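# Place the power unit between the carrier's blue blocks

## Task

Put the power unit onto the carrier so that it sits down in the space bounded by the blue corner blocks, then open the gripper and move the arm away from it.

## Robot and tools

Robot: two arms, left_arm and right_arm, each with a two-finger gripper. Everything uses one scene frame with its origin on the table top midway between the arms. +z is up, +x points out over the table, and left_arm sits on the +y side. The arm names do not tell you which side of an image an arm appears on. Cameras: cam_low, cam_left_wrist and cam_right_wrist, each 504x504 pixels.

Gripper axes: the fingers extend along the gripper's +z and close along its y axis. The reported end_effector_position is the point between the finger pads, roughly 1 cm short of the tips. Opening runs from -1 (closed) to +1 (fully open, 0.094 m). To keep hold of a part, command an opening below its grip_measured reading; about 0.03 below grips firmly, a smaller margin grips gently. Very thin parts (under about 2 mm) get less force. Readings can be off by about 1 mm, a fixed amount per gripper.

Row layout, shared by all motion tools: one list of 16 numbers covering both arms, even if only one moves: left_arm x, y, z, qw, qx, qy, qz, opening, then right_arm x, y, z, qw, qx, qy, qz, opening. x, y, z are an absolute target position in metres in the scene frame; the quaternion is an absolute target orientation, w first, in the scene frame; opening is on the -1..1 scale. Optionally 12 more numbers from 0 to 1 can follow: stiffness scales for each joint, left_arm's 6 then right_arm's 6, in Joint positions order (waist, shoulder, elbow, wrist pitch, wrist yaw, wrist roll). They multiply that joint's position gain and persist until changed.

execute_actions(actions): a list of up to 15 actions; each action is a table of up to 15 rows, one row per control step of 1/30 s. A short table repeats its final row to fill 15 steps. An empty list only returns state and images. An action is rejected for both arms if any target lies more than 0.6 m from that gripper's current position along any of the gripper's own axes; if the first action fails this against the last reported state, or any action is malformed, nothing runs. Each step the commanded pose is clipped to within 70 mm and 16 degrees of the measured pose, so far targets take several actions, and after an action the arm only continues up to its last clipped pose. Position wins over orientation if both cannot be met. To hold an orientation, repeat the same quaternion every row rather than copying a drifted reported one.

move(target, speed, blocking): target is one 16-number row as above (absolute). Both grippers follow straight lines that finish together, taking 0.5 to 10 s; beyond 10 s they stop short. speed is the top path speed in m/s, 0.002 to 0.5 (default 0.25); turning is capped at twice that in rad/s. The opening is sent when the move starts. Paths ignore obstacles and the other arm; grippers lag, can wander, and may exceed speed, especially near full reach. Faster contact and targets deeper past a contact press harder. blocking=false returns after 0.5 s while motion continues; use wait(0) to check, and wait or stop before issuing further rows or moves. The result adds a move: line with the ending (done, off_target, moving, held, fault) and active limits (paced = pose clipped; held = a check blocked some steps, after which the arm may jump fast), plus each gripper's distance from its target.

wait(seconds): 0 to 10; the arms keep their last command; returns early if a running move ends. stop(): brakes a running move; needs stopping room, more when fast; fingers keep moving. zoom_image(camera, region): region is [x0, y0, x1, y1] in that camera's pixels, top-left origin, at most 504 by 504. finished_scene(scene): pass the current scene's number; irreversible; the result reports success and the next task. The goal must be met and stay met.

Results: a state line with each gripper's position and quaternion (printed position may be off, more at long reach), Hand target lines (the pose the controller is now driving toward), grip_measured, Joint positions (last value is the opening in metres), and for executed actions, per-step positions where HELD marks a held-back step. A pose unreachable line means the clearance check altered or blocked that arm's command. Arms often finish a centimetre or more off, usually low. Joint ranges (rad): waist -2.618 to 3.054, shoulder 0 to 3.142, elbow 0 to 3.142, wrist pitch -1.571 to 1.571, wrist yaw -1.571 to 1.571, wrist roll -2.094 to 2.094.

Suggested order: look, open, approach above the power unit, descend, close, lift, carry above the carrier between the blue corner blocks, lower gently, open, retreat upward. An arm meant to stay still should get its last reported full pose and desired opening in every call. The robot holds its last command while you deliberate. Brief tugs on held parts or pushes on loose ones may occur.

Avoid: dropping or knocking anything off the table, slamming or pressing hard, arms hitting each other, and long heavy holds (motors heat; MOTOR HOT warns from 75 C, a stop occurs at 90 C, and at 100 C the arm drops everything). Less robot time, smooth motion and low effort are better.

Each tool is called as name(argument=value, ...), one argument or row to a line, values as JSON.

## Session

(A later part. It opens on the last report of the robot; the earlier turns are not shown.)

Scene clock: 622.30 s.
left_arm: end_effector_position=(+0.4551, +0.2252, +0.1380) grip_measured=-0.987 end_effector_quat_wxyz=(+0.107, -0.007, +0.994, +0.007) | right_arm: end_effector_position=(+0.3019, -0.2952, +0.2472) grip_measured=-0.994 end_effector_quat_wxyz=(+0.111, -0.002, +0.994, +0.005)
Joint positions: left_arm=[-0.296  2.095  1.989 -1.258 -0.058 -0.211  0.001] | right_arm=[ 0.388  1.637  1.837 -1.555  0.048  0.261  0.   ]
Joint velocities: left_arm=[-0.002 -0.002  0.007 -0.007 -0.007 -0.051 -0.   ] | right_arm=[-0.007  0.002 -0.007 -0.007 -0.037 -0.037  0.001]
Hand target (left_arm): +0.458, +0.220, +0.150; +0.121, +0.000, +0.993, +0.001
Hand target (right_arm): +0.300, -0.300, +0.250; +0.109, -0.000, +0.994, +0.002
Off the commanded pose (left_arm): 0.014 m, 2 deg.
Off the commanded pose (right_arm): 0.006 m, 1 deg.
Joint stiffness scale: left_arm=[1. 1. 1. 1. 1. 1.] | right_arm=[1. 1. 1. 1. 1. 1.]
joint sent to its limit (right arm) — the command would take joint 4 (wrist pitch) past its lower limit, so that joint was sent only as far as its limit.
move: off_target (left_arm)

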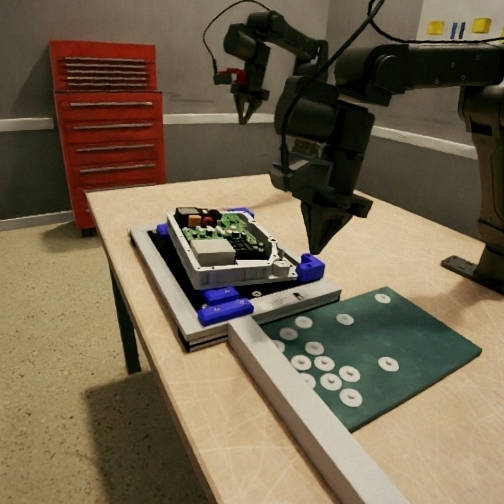

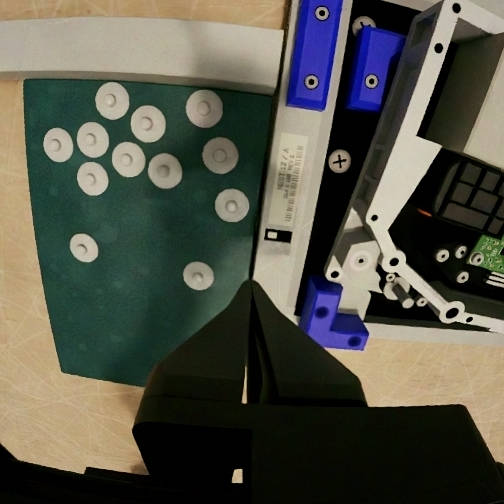

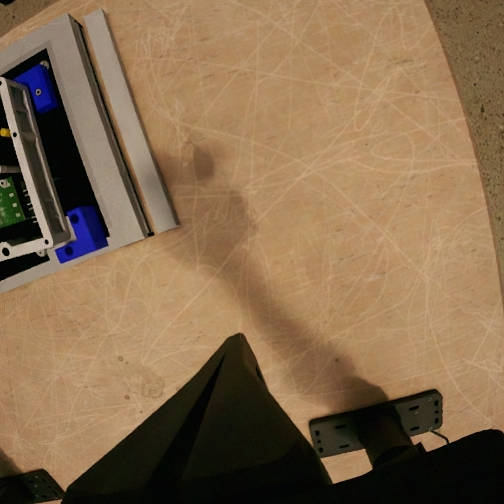

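move(
  target=[0.465,0.12,0.13,0.12,0,0.993,0,-1,0.3,-0.3,0.25,0.1,0,0.995,0,-1],
)

move(
  target=[0.465,0.12,0.075,0.12,0,0.993,0,-1,0.3,-0.3,0.25,0.1,0,0.995,0,-1],
  speed=0.05,
)

move(
  target=[0.40,0.11,0.075,0.12,0,0.993,0,-1,0.3,-0.3,0.25,0.1,0,0.995,0,-1],
  speed=0.03,
)

Scene clock: 634.90 s.
left_arm: end_effector_position=(+0.4599, +0.1153, +0.1243) grip_measured=-0.987 end_effector_quat_wxyz=(+0.109, +0.010, +0.994, -0.005) | right_arm: end_effector_position=(+0.3019, -0.2952, +0.2472) grip_measured=-0.994 end_effector_quat_wxyz=(+0.111, -0.003, +0.994, +0.005)
Joint positions: left_arm=[-0.523  2.275  2.222 -1.314 -0.08  -0.403  0.001] | right_arm=[ 0.388  1.637  1.837 -1.555  0.048  0.261  0.   ]
Joint velocities: left_arm=[ 0.022  0.017 -0.002  0.022 -0.037 -0.022 -0.   ] | right_arm=[-0.002 -0.007 -0.017 -0.022  0.022  0.022  0.   ]
Hand target (left_arm): +0.466, +0.120, +0.130; +0.119, +0.000, +0.993, -0.001
Hand target (right_arm): +0.300, -0.300, +0.250; +0.109, -0.000, +0.994, +0.002
Off the commanded pose (left_arm): 0.009 m, 2 deg.
Off the commanded pose (right_arm): 0.006 m, 1 deg.
Joint stiffness scale: left_arm=[1. 1. 1. 1. 1. 1.] | right_arm=[1. 1. 1. 1. 1. 1.]
joint sent to its limit (right arm) — the command would take joint 4 (wrist pitch) past its lower limit, so that joint was sent only as far as its limit.
move: done

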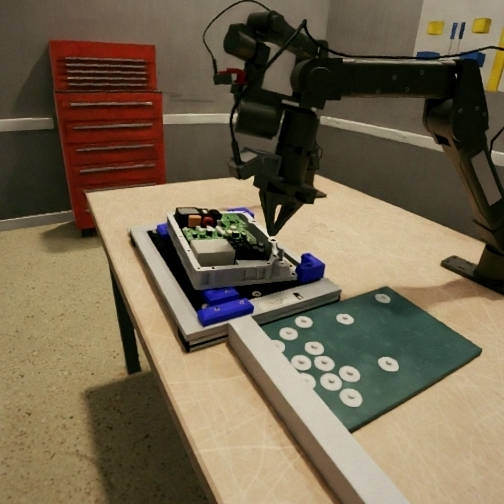

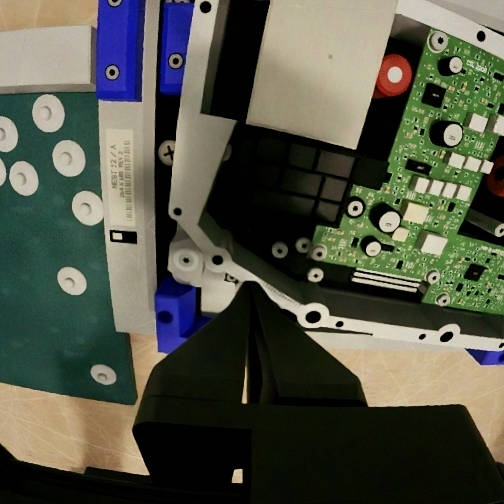

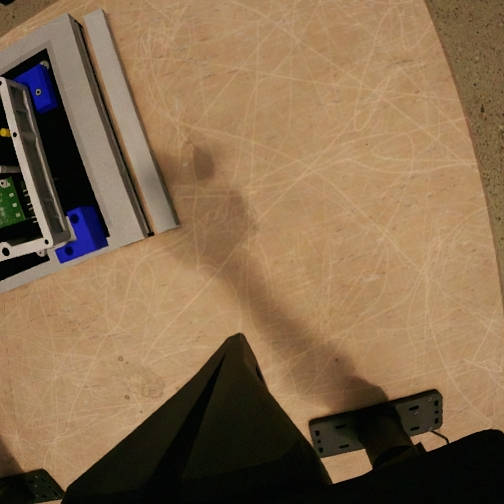

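Scene clock: 636.13 s.
left_arm: end_effector_position=(+0.4572, +0.1171, +0.0899) grip_measured=-0.987 end_effector_quat_wxyz=(+0.110, +0.008, +0.994, -0.004) | right_arm: end_effector_position=(+0.3019, -0.2952, +0.2472) grip_measured=-0.994 end_effector_quat_wxyz=(+0.111, -0.003, +0.994, +0.005)
Joint positions: left_arm=[-0.523  2.237  2.022 -1.151 -0.082 -0.405  0.001] | right_arm=[ 0.388  1.637  1.837 -1.555  0.048  0.261  0.   ]
Joint velocities: left_arm=[-0.012 -0.007 -0.037 -0.007 -0.007  0.037  0.   ] | right_arm=[-0.007 -0.002 -0.002 -0.095 -0.066 -0.066 -0.001]
Hand target (left_arm): +0.465, +0.120, +0.076; +0.119, -0.000, +0.993, +0.000
Hand target (right_arm): +0.300, -0.300, +0.250; +0.109, -0.000, +0.994, +0.002
Off the commanded pose (left_arm): 0.017 m, 2 deg.
Off the commanded pose (right_arm): 0.006 m, 1 deg.
Joint stiffness scale: left_arm=[1. 1. 1. 1. 1. 1.] | right_arm=[1. 1. 1. 1. 1. 1.]
joint sent to its limit (right arm) — the command would take joint 4 (wrist pitch) past its lower limit, so that joint was sent only as far as its limit.
move: off_target (left_arm)

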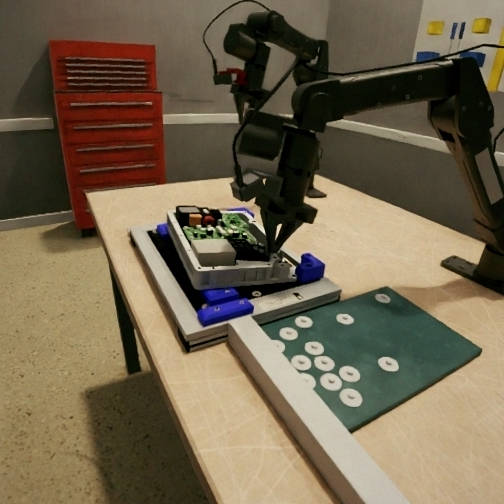

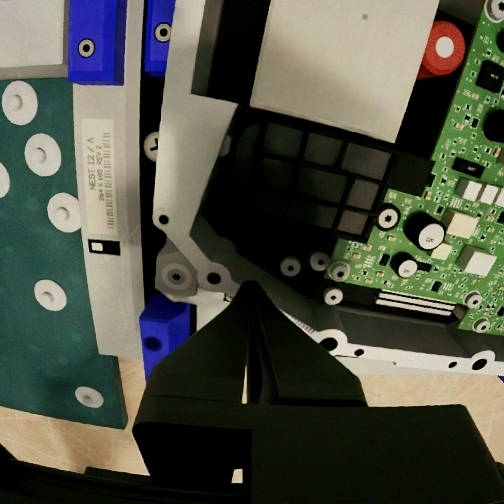

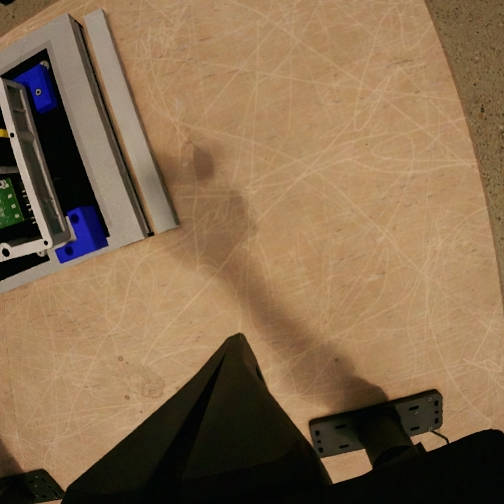

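Scene clock: 638.37 s.
left_arm: end_effector_position=(+0.4438, +0.1151, +0.0904) grip_measured=-0.987 end_effector_quat_wxyz=(+0.188, -0.022, +0.982, -0.005) | right_arm: end_effector_position=(+0.3019, -0.2952, +0.2472) grip_measured=-0.994 end_effector_quat_wxyz=(+0.111, -0.003, +0.994, +0.005)
Joint positions: left_arm=[-0.571  2.048  1.684 -0.867 -0.169 -0.493  0.001] | right_arm=[ 0.388  1.637  1.837 -1.555  0.048  0.261  0.   ]
Joint velocities: left_arm=[-0.012 -0.002 -0.017  0.007  0.022 -0.051 -0.   ] | right_arm=[-0.002  0.007  0.002  0.022 -0.051  0.007  0.001]
Hand target (left_arm): +0.403, +0.110, +0.076; +0.121, -0.002, +0.993, +0.001
Hand target (right_arm): +0.300, -0.300, +0.250; +0.109, -0.000, +0.994, +0.002
Off the commanded pose (left_arm): 0.047 m, 8 deg.
Off the commanded pose (right_arm): 0.006 m, 1 deg.
Joint stiffness scale: left_arm=[1. 1. 1. 1. 1. 1.] | right_arm=[1. 1. 1. 1. 1. 1.]
joint sent to its limit (right arm) — the command would take joint 4 (wrist pitch) past its lower limit, so that joint was sent only as far as its limit.
move: off_target (left_arm)

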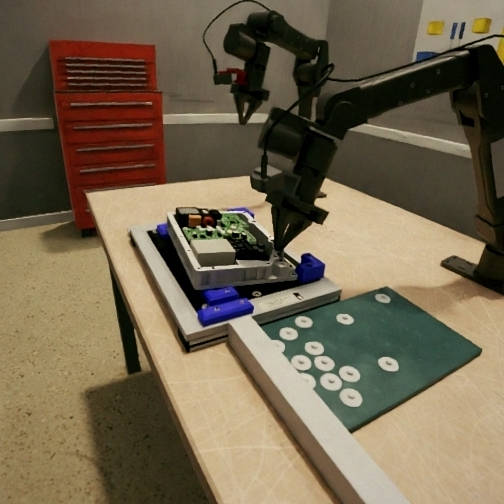

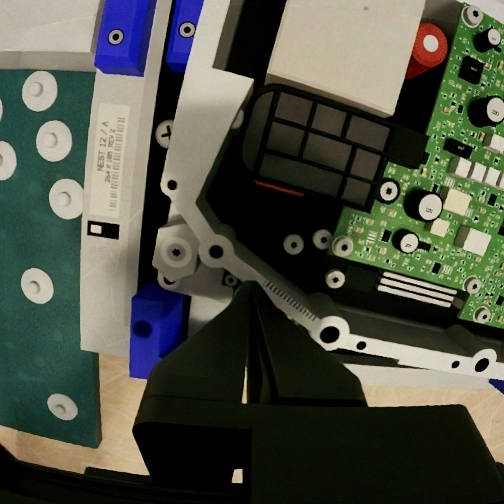

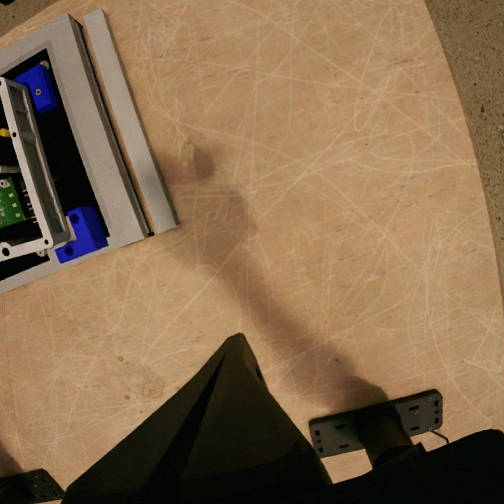

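move(
  target=[0.36,0.09,0.075,0.15,0,0.989,0,-1,0.3,-0.3,0.25,0.1,0,0.995,0,-1],
  speed=0.04,
)

Scene clock: 646.47 s.
left_arm: end_effector_position=(+0.3655, +0.0893, +0.0666) grip_measured=-0.987 end_effector_quat_wxyz=(+0.144, +0.000, +0.990, +0.004) | right_arm: end_effector_position=(+0.3019, -0.2952, +0.2472) grip_measured=-0.994 end_effector_quat_wxyz=(+0.111, -0.003, +0.994, +0.005)
Joint positions: left_arm=[-0.715  1.934  1.455 -0.859 -0.174 -0.601  0.001] | right_arm=[ 0.388  1.637  1.837 -1.555  0.048  0.261  0.   ]
Joint velocities: left_arm=[-0.017 -0.017 -0.002  0.022  0.007 -0.037  0.   ] | right_arm=[ 0.012  0.002  0.012 -0.022  0.007  0.007  0.   ]
Hand target (left_arm): +0.360, +0.088, +0.074; +0.149, -0.000, +0.989, -0.000
Hand target (right_arm): +0.300, -0.300, +0.250; +0.109, -0.000, +0.994, +0.002
Off the commanded pose (left_arm): 0.010 m, 1 deg.
Off the commanded pose (right_arm): 0.006 m, 1 deg.
Joint stiffness scale: left_arm=[1. 1. 1. 1. 1. 1.] | right_arm=[1. 1. 1. 1. 1. 1.]
joint sent to its limit (right arm) — the command would take joint 4 (wrist pitch) past its lower limit, so that joint was sent only as far as its limit.
move: done

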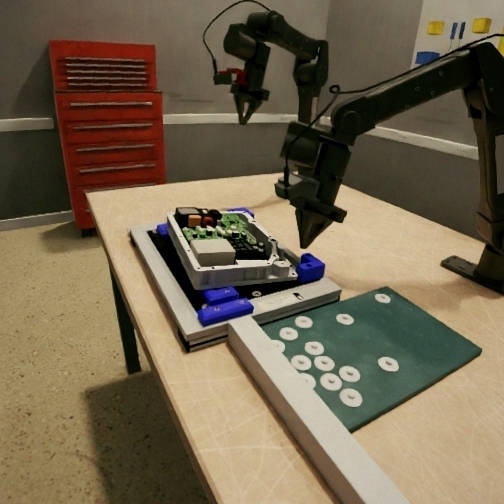

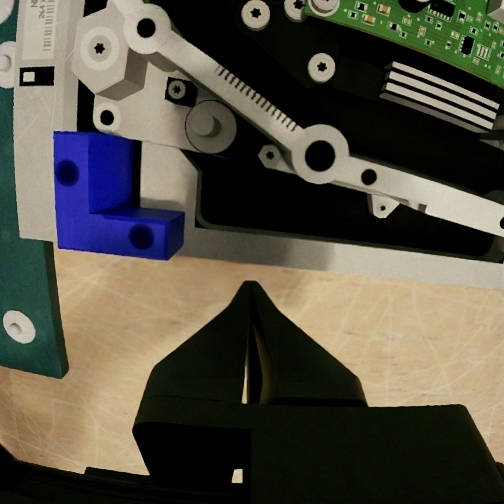

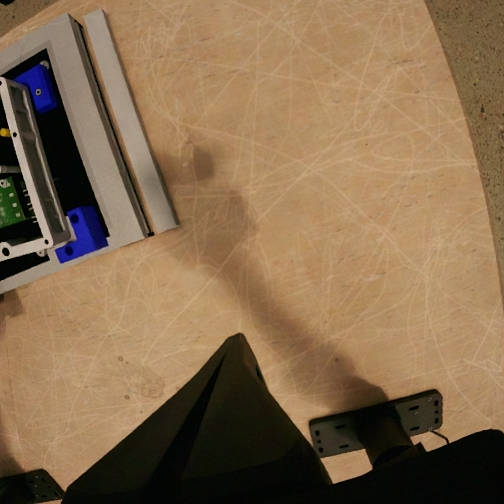

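move(
  target=[0.43,0.08,0.13,0,0.707,0.707,0,0.0,0.38,-0.10,0.13,0,0.707,-0.707,0,0.0],
)

Scene clock: 662.50 s.
left_arm: end_effector_position=(+0.4274, +0.0912, +0.1226) grip_measured=-0.001 end_effector_quat_wxyz=(+0.023, +0.697, +0.716, +0.020) | right_arm: end_effector_position=(+0.3849, -0.1111, +0.1370) grip_measured=-0.002 end_effector_quat_wxyz=(-0.046, +0.697, -0.715, +0.011)
Joint positions: left_arm=[-0.578  2.402  2.46  -1.573 -0.026  1.059  0.047] | right_arm=[ 0.706  2.373  2.465 -1.568  0.005 -0.956  0.047]
Joint velocities: left_arm=[ 0.007  0.007 -0.007  0.007  0.007  0.037 -0.   ] | right_arm=[-0.012  0.012  0.002 -0.022 -0.037 -0.022 -0.   ]
Hand target (left_arm): +0.428, +0.082, +0.130; +0.039, +0.706, +0.707, +0.013
Hand target (right_arm): +0.382, -0.102, +0.131; -0.043, +0.706, -0.707, +0.007
Off the commanded pose (left_arm): 0.014 m, 4 deg.
Off the commanded pose (right_arm): 0.014 m, 6 deg.
Joint stiffness scale: left_arm=[1. 1. 1. 1. 1. 1.] | right_arm=[1. 1. 1. 1. 1. 1.]
joint sent to its limit (left arm) — the command would take joint 4 (wrist pitch) past its lower limit, so that joint was sent only as far as its limit.
joint sent to its limit (right arm) — the command would take joint 4 (wrist pitch) past its lower limit, so that joint was sent only as far as its limit.
move: off_target (left_arm, right_arm)

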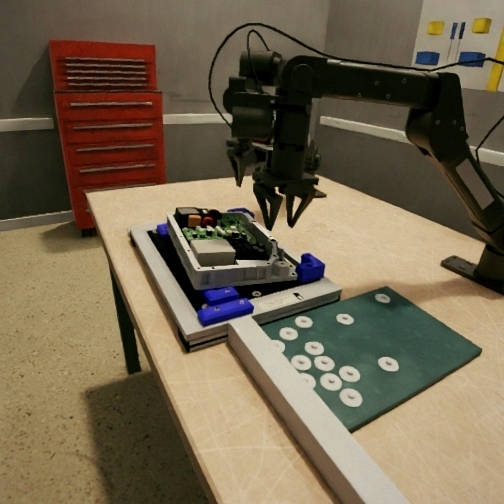

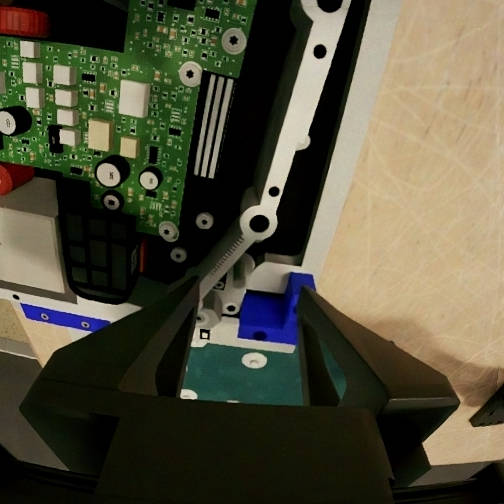

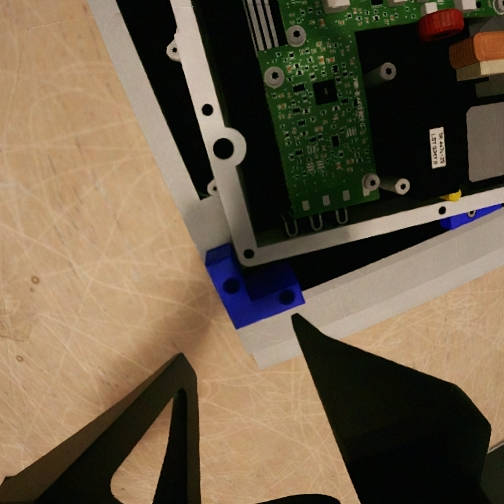

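move(
  target=[0.50,0.13,0.14,0.2,0,0.98,0,0.5,0.3,-0.3,0.25,0.1,0,0.995,0,-1],
)

move(
  target=[0.53,0.125,0.125,0.22,0,0.975,0,0.5,0.3,-0.3,0.25,0.1,0,0.995,0,-1],
  speed=0.08,
)

Scene clock: 688.00 s.
left_arm: end_effector_position=(+0.4963, +0.1238, +0.1287) grip_measured=+0.499 end_effector_quat_wxyz=(+0.184, +0.013, +0.983, -0.001) | right_arm: end_effector_position=(+0.3031, -0.2908, +0.2492) grip_measured=-0.994 end_effector_quat_wxyz=(+0.113, -0.010, +0.994, +0.011)
Joint positions: left_arm=[-0.498  2.254  2.164 -1.137 -0.137 -0.355  0.07 ] | right_arm=[ 0.395  1.642  1.85  -1.556  0.039  0.254  0.   ]
Joint velocities: left_arm=[-0.007  0.002  0.012  0.022 -0.007 -0.037 -0.   ] | right_arm=[ 0.002  0.002 -0.007 -0.022  0.022 -0.11   0.001]
Hand target (left_arm): +0.499, +0.131, +0.141; +0.200, +0.001, +0.980, +0.000
Hand target (right_arm): +0.297, -0.298, +0.249; +0.108, -0.001, +0.994, +0.002
Off the commanded pose (left_arm): 0.013 m, 2 deg.
Off the commanded pose (right_arm): 0.010 m, 2 deg.
Joint stiffness scale: left_arm=[1. 1. 1. 1. 1. 1.] | right_arm=[1. 1. 1. 1. 1. 1.]
joint sent to its limit (right arm) — the command would take joint 4 (wrist pitch) past its lower limit, so that joint was sent only as far as its limit.
move: off_target (left_arm)

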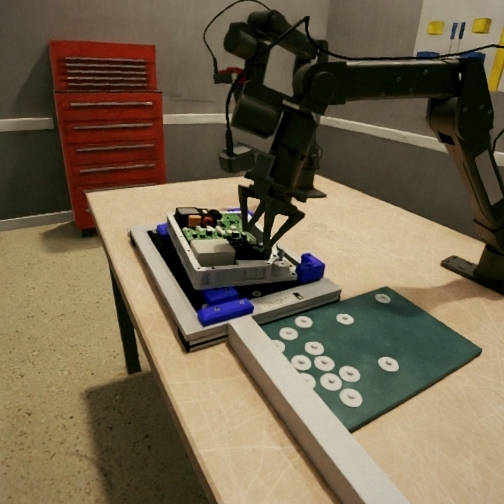

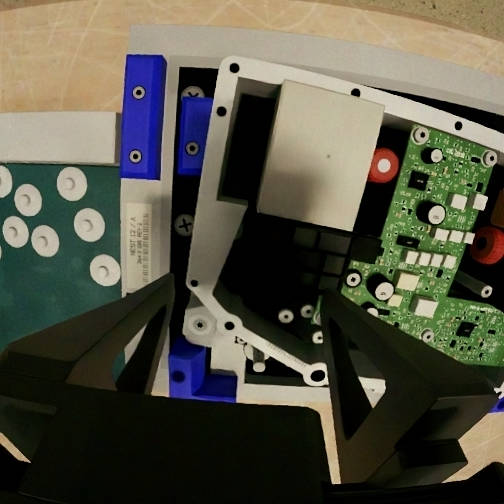

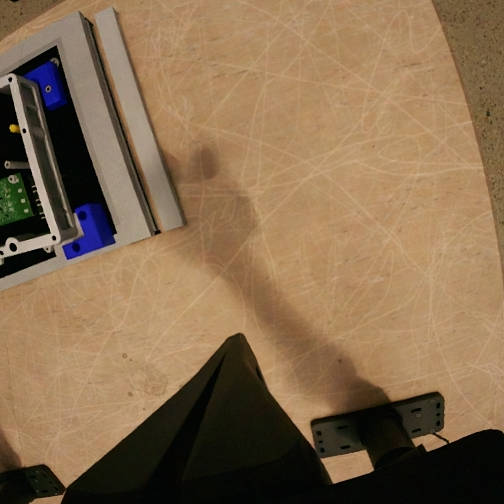

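Scene clock: 688.97 s.
left_arm: end_effector_position=(+0.5189, +0.1222, +0.1161) grip_measured=+0.499 end_effector_quat_wxyz=(+0.201, +0.006, +0.980, -0.001) | right_arm: end_effector_position=(+0.3038, -0.2932, +0.2492) grip_measured=-0.994 end_effector_quat_wxyz=(+0.113, -0.006, +0.994, +0.010)
Joint positions: left_arm=[-0.488  2.323  2.217 -1.088 -0.148 -0.355  0.07 ] | right_arm=[ 0.388  1.642  1.85  -1.556  0.039  0.254  0.   ]
Joint velocities: left_arm=[ 0.017 -0.022  0.017  0.037 -0.037  0.007 -0.   ] | right_arm=[-0.007 -0.002 -0.002 -0.022 -0.037 -0.051  0.   ]
Hand target (left_arm): +0.530, +0.126, +0.125; +0.220, +0.000, +0.975, +0.000
Hand target (right_arm): +0.300, -0.300, +0.250; +0.109, -0.000, +0.994, +0.003
Off the commanded pose (left_arm): 0.015 m, 2 deg.
Off the commanded pose (right_arm): 0.008 m, 2 deg.
Joint stiffness scale: left_arm=[1. 1. 1. 1. 1. 1.] | right_arm=[1. 1. 1. 1. 1. 1.]
joint sent to its limit (right arm) — the command would take joint 4 (wrist pitch) past its lower limit, so that joint was sent only as far as its limit.
move: off_target (left_arm)

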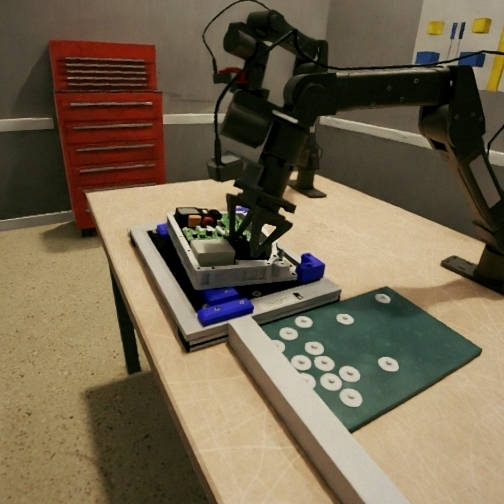

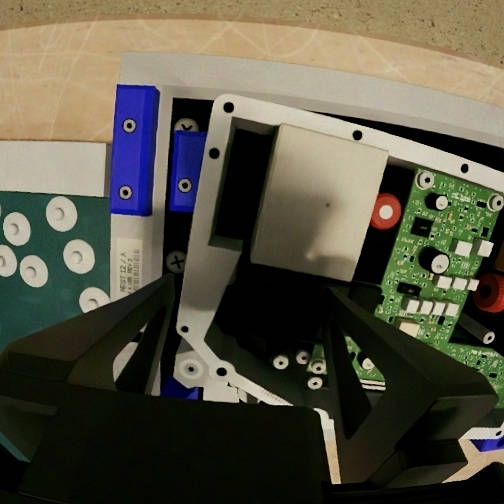

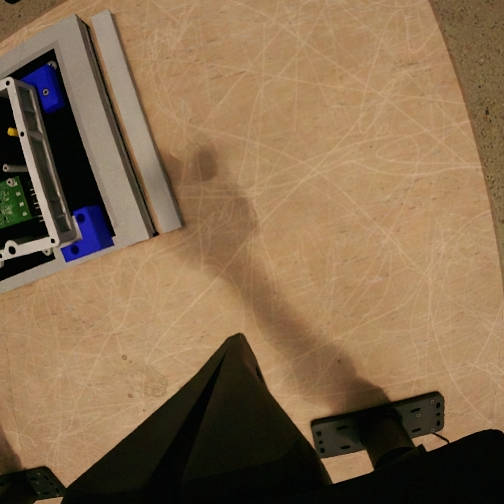

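move(
  target=[0.575,0.095,0.125,0.25,0,0.968,0,0.5,0.3,-0.3,0.25,0.1,0,0.995,0,-1],
  speed=0.08,
)

Scene clock: 694.63 s.
left_arm: end_effector_position=(+0.5738, +0.0996, +0.1188) grip_measured=+0.499 end_effector_quat_wxyz=(+0.251, +0.002, +0.968, -0.006) | right_arm: end_effector_position=(+0.3038, -0.2932, +0.2492) grip_measured=-0.994 end_effector_quat_wxyz=(+0.113, -0.006, +0.994, +0.010)
Joint positions: left_arm=[-0.497  2.677  2.846 -1.263 -0.18  -0.356  0.07 ] | right_arm=[ 0.388  1.642  1.85  -1.556  0.039  0.254  0.   ]
Joint velocities: left_arm=[-0.007 -0.002 -0.022 -0.066 -0.037  0.051 -0.   ] | right_arm=[-0.007  0.007  0.012  0.022 -0.007  0.007 -0.001]
Hand target (left_arm): +0.574, +0.096, +0.125; +0.260, +0.001, +0.966, -0.004
Hand target (right_arm): +0.300, -0.300, +0.250; +0.109, -0.000, +0.994, +0.003
Off the commanded pose (left_arm): 0.008 m, 1 deg.
Off the commanded pose (right_arm): 0.008 m, 2 deg.
Joint stiffness scale: left_arm=[1. 1. 1. 1. 1. 1.] | right_arm=[1. 1. 1. 1. 1. 1.]
elbow stopped short (left arm): the move would have taken joint 3 (elbow) straighter than the controller allows; a more bent joint 3 avoids this.
joint sent to its limit (right arm) — the command would take joint 4 (wrist pitch) past its lower limit, so that joint was sent only as far as its limit.
move: done

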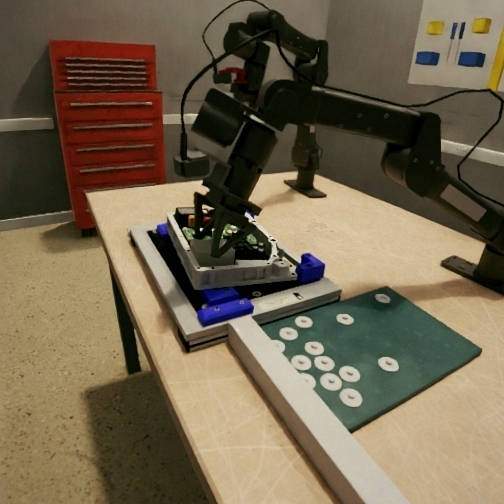

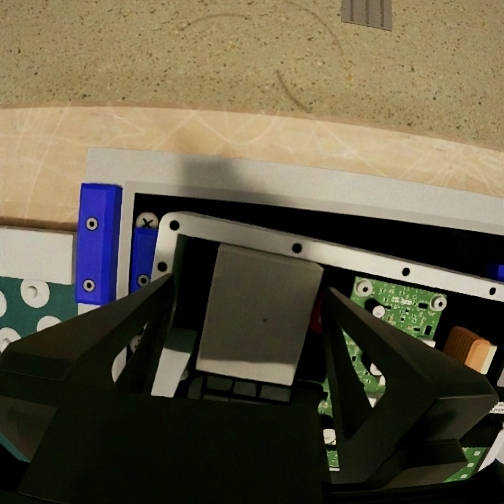

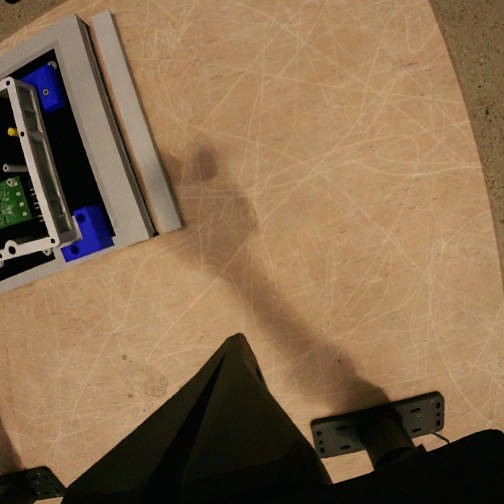

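Straddling the block. Descend slightly back, narrower opening.

move(
  target=[0.56,0.092,0.095,0.25,0,0.968,0,0.35,0.3,-0.3,0.25,0.1,0,0.995,0,-1],
  speed=0.04,
)

move(
  target=[0.56,0.092,0.095,0.25,0,0.968,0,-0.2,0.3,-0.3,0.25,0.1,0,0.995,0,-1],
  speed=0.04,
)

Scene clock: 700.40 s.
left_arm: end_effector_position=(+0.5715, +0.0978, +0.1107) grip_measured=+0.351 end_effector_quat_wxyz=(+0.270, -0.009, +0.963, -0.007) | right_arm: end_effector_position=(+0.3038, -0.2932, +0.2492) grip_measured=-0.994 end_effector_quat_wxyz=(+0.113, -0.006, +0.994, +0.010)
Joint positions: left_arm=[-0.508  2.497  2.444 -1.008 -0.203 -0.382  0.063] | right_arm=[ 0.388  1.642  1.85  -1.556  0.039  0.254  0.   ]
Joint velocities: left_arm=[-0.007 -0.032 -0.022  0.051 -0.037  0.007  0.001] | right_arm=[ 0.002  0.007  0.012 -0.037 -0.007  0.007 -0.001]
Hand target (left_arm): +0.561, +0.092, +0.095; +0.249, +0.000, +0.968, +0.000
Hand target (right_arm): +0.300, -0.300, +0.250; +0.109, -0.000, +0.994, +0.003
Off the commanded pose (left_arm): 0.020 m, 3 deg.
Off the commanded pose (right_arm): 0.008 m, 2 deg.
Joint stiffness scale: left_arm=[1. 1. 1. 1. 1. 1.] | right_arm=[1. 1. 1. 1. 1. 1.]
joint sent to its limit (right arm) — the command would take joint 4 (wrist pitch) past its lower limit, so that joint was sent only as far as its limit.
move: off_target (left_arm)

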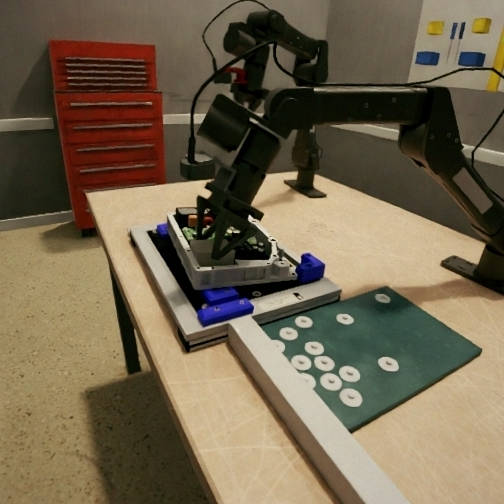

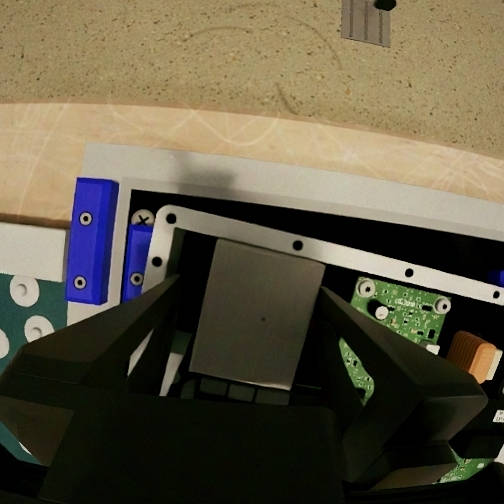

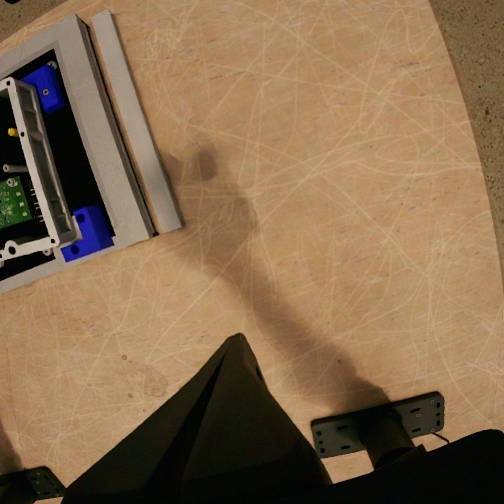

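Scene clock: 701.23 s.
left_arm: end_effector_position=(+0.5719, +0.0932, +0.1103) grip_measured=+0.071 end_effector_quat_wxyz=(+0.271, -0.002, +0.962, -0.012) | right_arm: end_effector_position=(+0.3038, -0.2932, +0.2492) grip_measured=-0.994 end_effector_quat_wxyz=(+0.113, -0.006, +0.994, +0.010)
Joint positions: left_arm=[-0.512  2.496  2.439 -0.994 -0.193 -0.372  0.05 ] | right_arm=[ 0.388  1.642  1.85  -1.556  0.039  0.254  0.   ]
Joint velocities: left_arm=[ 0.007  0.007 -0.027  0.037  0.037 -0.081 -0.   ] | right_arm=[ 0.002 -0.002 -0.007  0.007 -0.022 -0.007  0.   ]
Hand target (left_arm): +0.561, +0.092, +0.095; +0.250, -0.000, +0.968, +0.000
Hand target (right_arm): +0.300, -0.300, +0.250; +0.109, -0.000, +0.994, +0.003
Off the commanded pose (left_arm): 0.019 m, 3 deg.
Off the commanded pose (right_arm): 0.008 m, 2 deg.
Joint stiffness scale: left_arm=[1. 1. 1. 1. 1. 1.] | right_arm=[1. 1. 1. 1. 1. 1.]
joint sent to its limit (right arm) — the command would take joint 4 (wrist pitch) past its lower limit, so that joint was sent only as far as its limit.
move: off_target (left_arm)

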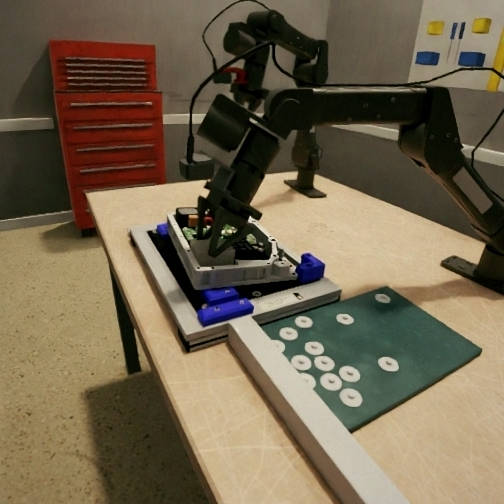

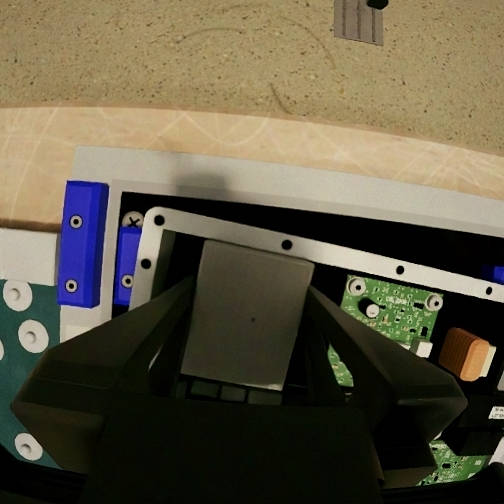

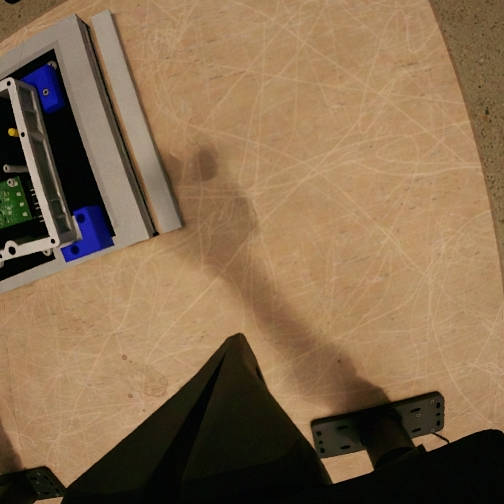

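move(
  target=[0.545,0.078,0.125,0.25,-0.076,0.965,0.02,-0.2,0.3,-0.3,0.25,0.1,0,0.995,0,-1],
  speed=0.03,
)

Scene clock: 710.20 s.
left_arm: end_effector_position=(+0.5705, +0.0921, +0.1138) grip_measured=+0.078 end_effector_quat_wxyz=(+0.285, -0.019, +0.958, +0.013) | right_arm: end_effector_position=(+0.3038, -0.2932, +0.2492) grip_measured=-0.994 end_effector_quat_wxyz=(+0.113, -0.006, +0.994, +0.010)
Joint positions: left_arm=[-0.537  2.496  2.442 -0.999 -0.271 -0.413  0.051] | right_arm=[ 0.388  1.642  1.85  -1.556  0.039  0.254  0.   ]
Joint velocities: left_arm=[ 0.002 -0.002 -0.017 -0.037  0.037  0.066 -0.   ] | right_arm=[-0.022 -0.002 -0.002  0.022 -0.007  0.007 -0.001]
Hand target (left_arm): +0.547, +0.078, +0.124; +0.269, -0.068, +0.961, +0.012
Hand target (right_arm): +0.300, -0.300, +0.250; +0.109, -0.000, +0.994, +0.003
Off the commanded pose (left_arm): 0.031 m, 8 deg.
Off the commanded pose (right_arm): 0.008 m, 2 deg.
Joint stiffness scale: left_arm=[1. 1. 1. 1. 1. 1.] | right_arm=[1. 1. 1. 1. 1. 1.]
joint sent to its limit (right arm) — the command would take joint 4 (wrist pitch) past its lower limit, so that joint was sent only as far as its limit.
move: off_target (left_arm)

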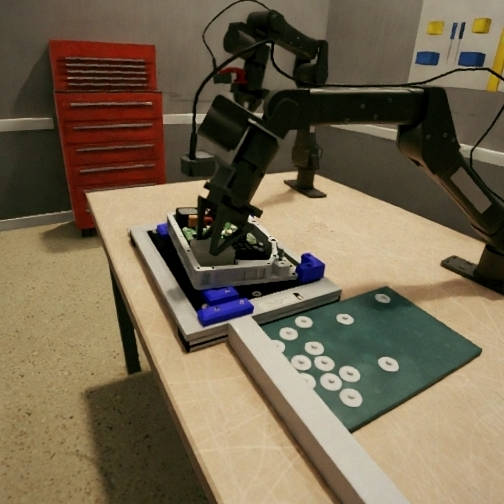

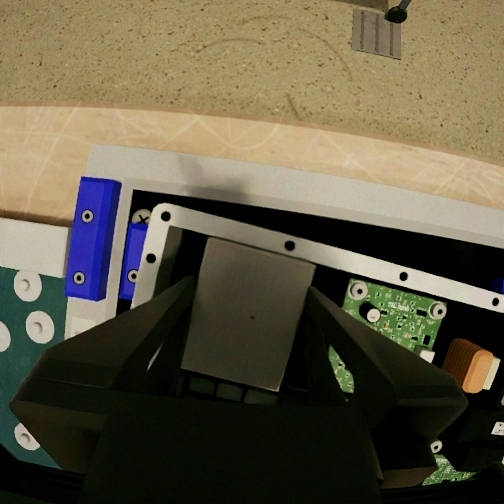

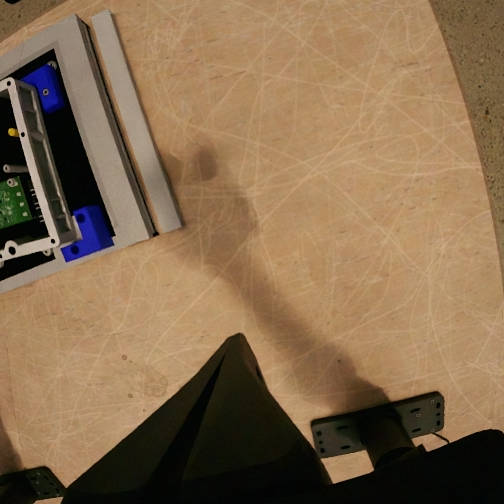

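move(
  target=[0.52,0.07,0.17,0.25,-0.04,0.967,0.01,-0.2,0.3,-0.3,0.25,0.1,0,0.995,0,-1],
  speed=0.04,
)

Scene clock: 719.13 s.
left_arm: end_effector_position=(+0.5668, +0.0915, +0.1221) grip_measured=+0.078 end_effector_quat_wxyz=(+0.284, -0.019, +0.958, +0.018) | right_arm: end_effector_position=(+0.3038, -0.2932, +0.2492) grip_measured=-0.994 end_effector_quat_wxyz=(+0.113, -0.006, +0.994, +0.010)
Joint positions: left_arm=[-0.544  2.497  2.477 -1.04  -0.282 -0.418  0.051] | right_arm=[ 0.388  1.642  1.85  -1.556  0.039  0.254  0.   ]
Joint velocities: left_arm=[-0.022 -0.002  0.012 -0.066  0.081 -0.007 -0.   ] | right_arm=[ 0.017  0.002 -0.017 -0.022 -0.007  0.051 -0.001]
Hand target (left_arm): +0.526, +0.071, +0.165; +0.269, -0.035, +0.962, +0.002
Hand target (right_arm): +0.300, -0.300, +0.250; +0.109, -0.000, +0.994, +0.003
Off the commanded pose (left_arm): 0.070 m, 5 deg.
Off the commanded pose (right_arm): 0.008 m, 2 deg.
Joint stiffness scale: left_arm=[1. 1. 1. 1. 1. 1.] | right_arm=[1. 1. 1. 1. 1. 1.]
joint sent to its limit (right arm) — the command would take joint 4 (wrist pitch) past its lower limit, so that joint was sent only as far as its limit.
move: off_target (left_arm); limits=paced

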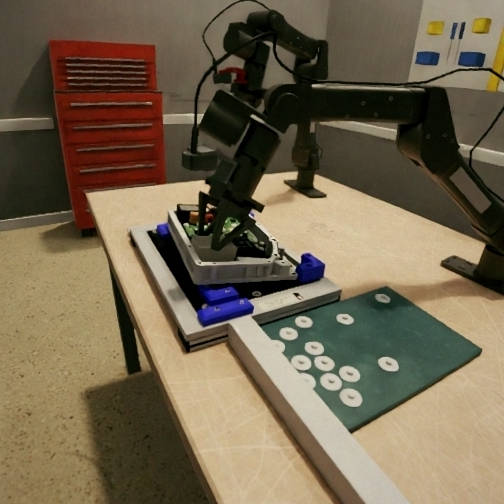

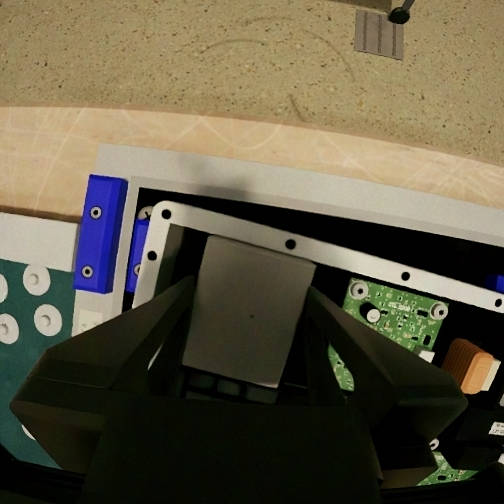

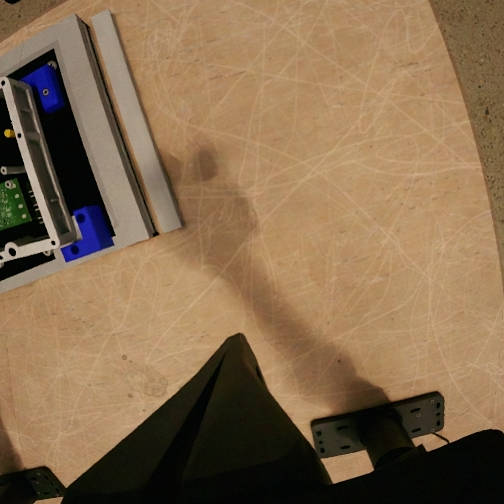

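move(
  target=[0.52,0.07,0.17,0.25,-0.04,0.967,0.01,-0.2,0.41,-0.06,0.12,0.1,0,0.995,0,-1],
  speed=0.3,
)

move(
  target=[0.52,0.07,0.17,0.25,-0.04,0.967,0.01,-0.2,0.41,-0.06,0.065,0.1,0,0.995,0,-1],
  speed=0.08,
)

Scene clock: 731.50 s.
left_arm: end_effector_position=(+0.5655, +0.0911, +0.1242) grip_measured=+0.071 end_effector_quat_wxyz=(+0.286, -0.017, +0.958, +0.022) | right_arm: end_effector_position=(+0.4123, -0.0586, +0.1226) grip_measured=-0.994 end_effector_quat_wxyz=(+0.115, -0.005, +0.993, +0.023)
Joint positions: left_arm=[-0.548  2.493  2.479 -1.046 -0.292 -0.415  0.05 ] | right_arm=[ 0.795  2.581  2.773 -1.553  0.106  0.656  0.   ]
Joint velocities: left_arm=[-0.012 -0.007 -0.012 -0.007 -0.022  0.051  0.   ] | right_arm=[-0.002 -0.002 -0.012  0.007  0.007  0.007  0.   ]
Hand target (left_arm): +0.525, +0.071, +0.166; +0.270, -0.035, +0.962, +0.002
Hand target (right_arm): +0.413, -0.062, +0.121; +0.116, -0.001, +0.993, +0.013
Off the commanded pose (left_arm): 0.068 m, 5 deg.
Off the commanded pose (right_arm): 0.004 m, 3 deg.
Joint stiffness scale: left_arm=[1. 1. 1. 1. 1. 1.] | right_arm=[1. 1. 1. 1. 1. 1.]
MOTOR HOT: a motor of the left arm reached 75 °C. Now the hottest motor of the left arm, joint 2 (shoulder), reports 77 °C. The controller's stop level is 90 °C. To cool a motor, set the load down, stop pushing, or move to a pose that needs little force.
joint sent to its limit (right arm) — the command would take joint 4 (wrist pitch) past its lower limit, so that joint was sent only as far as its limit.
move: off_target (left_arm, right_arm); limits=paced,held; held on 10 of 65 steps (right_arm, left_arm)
pose unreachable (left arm): on one or more control steps of this call, first in action 0 (counted from 0), this arm could not follow its commanded pose, so it was not sent that pose on those steps. It may still have moved: this result reports where it is.
cause: the commanded pose would bring a part of the arm too close to another arm (this arm's wrist (the part past joint 5) and the other arm's wrist (the part past joint 4)).
pose unreachable (right arm): on one or more control steps of this call, first in action 0 (counted from 0), this arm could not follow its commanded pose, so it was not sent that pose on those steps. It may still have moved: this result reports where it is.
cause: the commanded pose would bring a part of the arm too close to another arm (this arm's wrist (the part past joint 4) and the other arm's wrist (the part past joint 5)).

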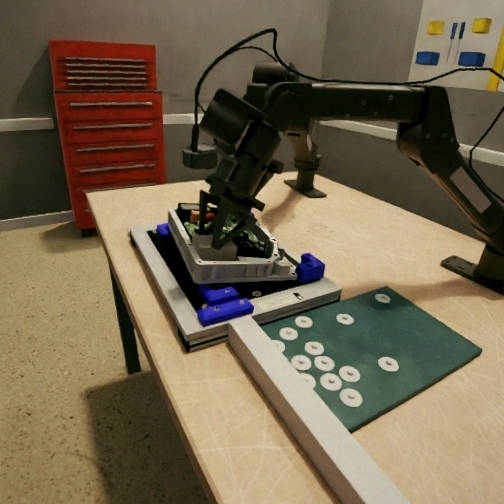

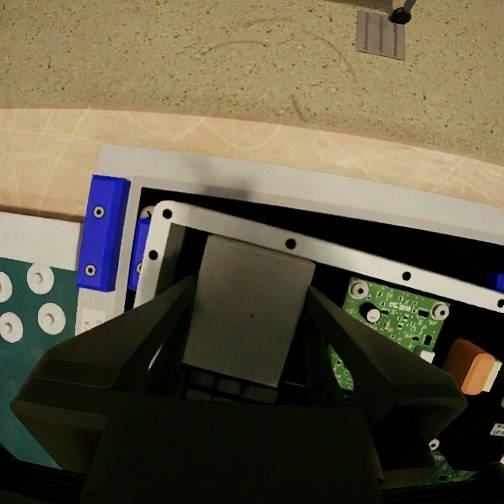

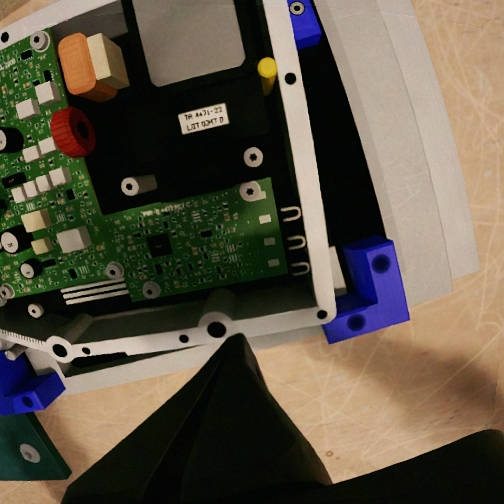

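Scene clock: 732.73 s.
left_arm: end_effector_position=(+0.5668, +0.0915, +0.1217) grip_measured=+0.069 end_effector_quat_wxyz=(+0.286, -0.016, +0.958, +0.025) | right_arm: end_effector_position=(+0.4077, -0.0614, +0.0830) grip_measured=-0.994 end_effector_quat_wxyz=(+0.099, -0.000, +0.995, +0.011)
Joint positions: left_arm=[-0.548  2.499  2.479 -1.041 -0.296 -0.412  0.05 ] | right_arm=[ 0.797  2.487  2.436 -1.351  0.108  0.67   0.   ]
Joint velocities: left_arm=[-0.002 -0.012  0.022  0.007 -0.037 -0.037 -0.001] | right_arm=[ 0.002 -0.002  0.002  0.051  0.037  0.007  0.001]
Hand target (left_arm): +0.526, +0.071, +0.165; +0.270, -0.035, +0.962, +0.002
Hand target (right_arm): +0.409, -0.060, +0.065; +0.099, +0.000, +0.995, -0.000
Off the commanded pose (left_arm): 0.071 m, 5 deg.
Off the commanded pose (right_arm): 0.018 m, 1 deg.
Joint stiffness scale: left_arm=[1. 1. 1. 1. 1. 1.] | right_arm=[1. 1. 1. 1. 1. 1.]
MOTOR HOT: still on. Now the hottest motor of the left arm, joint 2 (shoulder), reports 78 °C; the controller's stop level is 90 °C.
move: off_target (left_arm, right_arm); limits=paced

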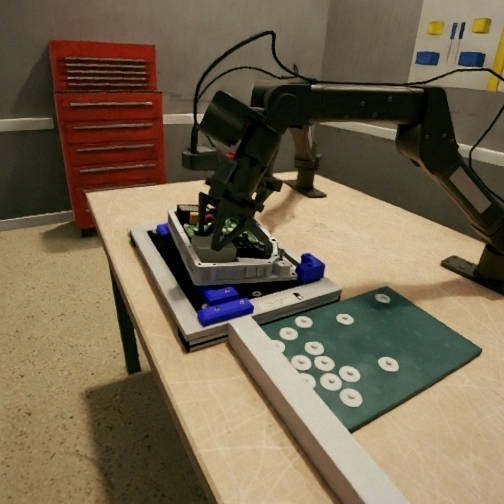

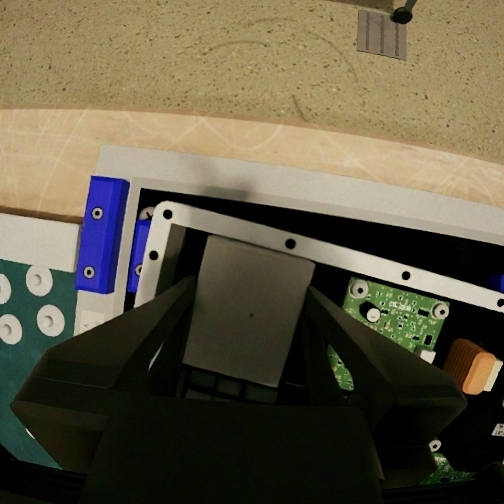

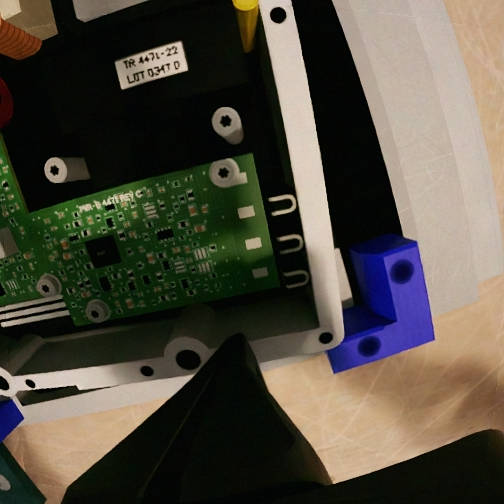

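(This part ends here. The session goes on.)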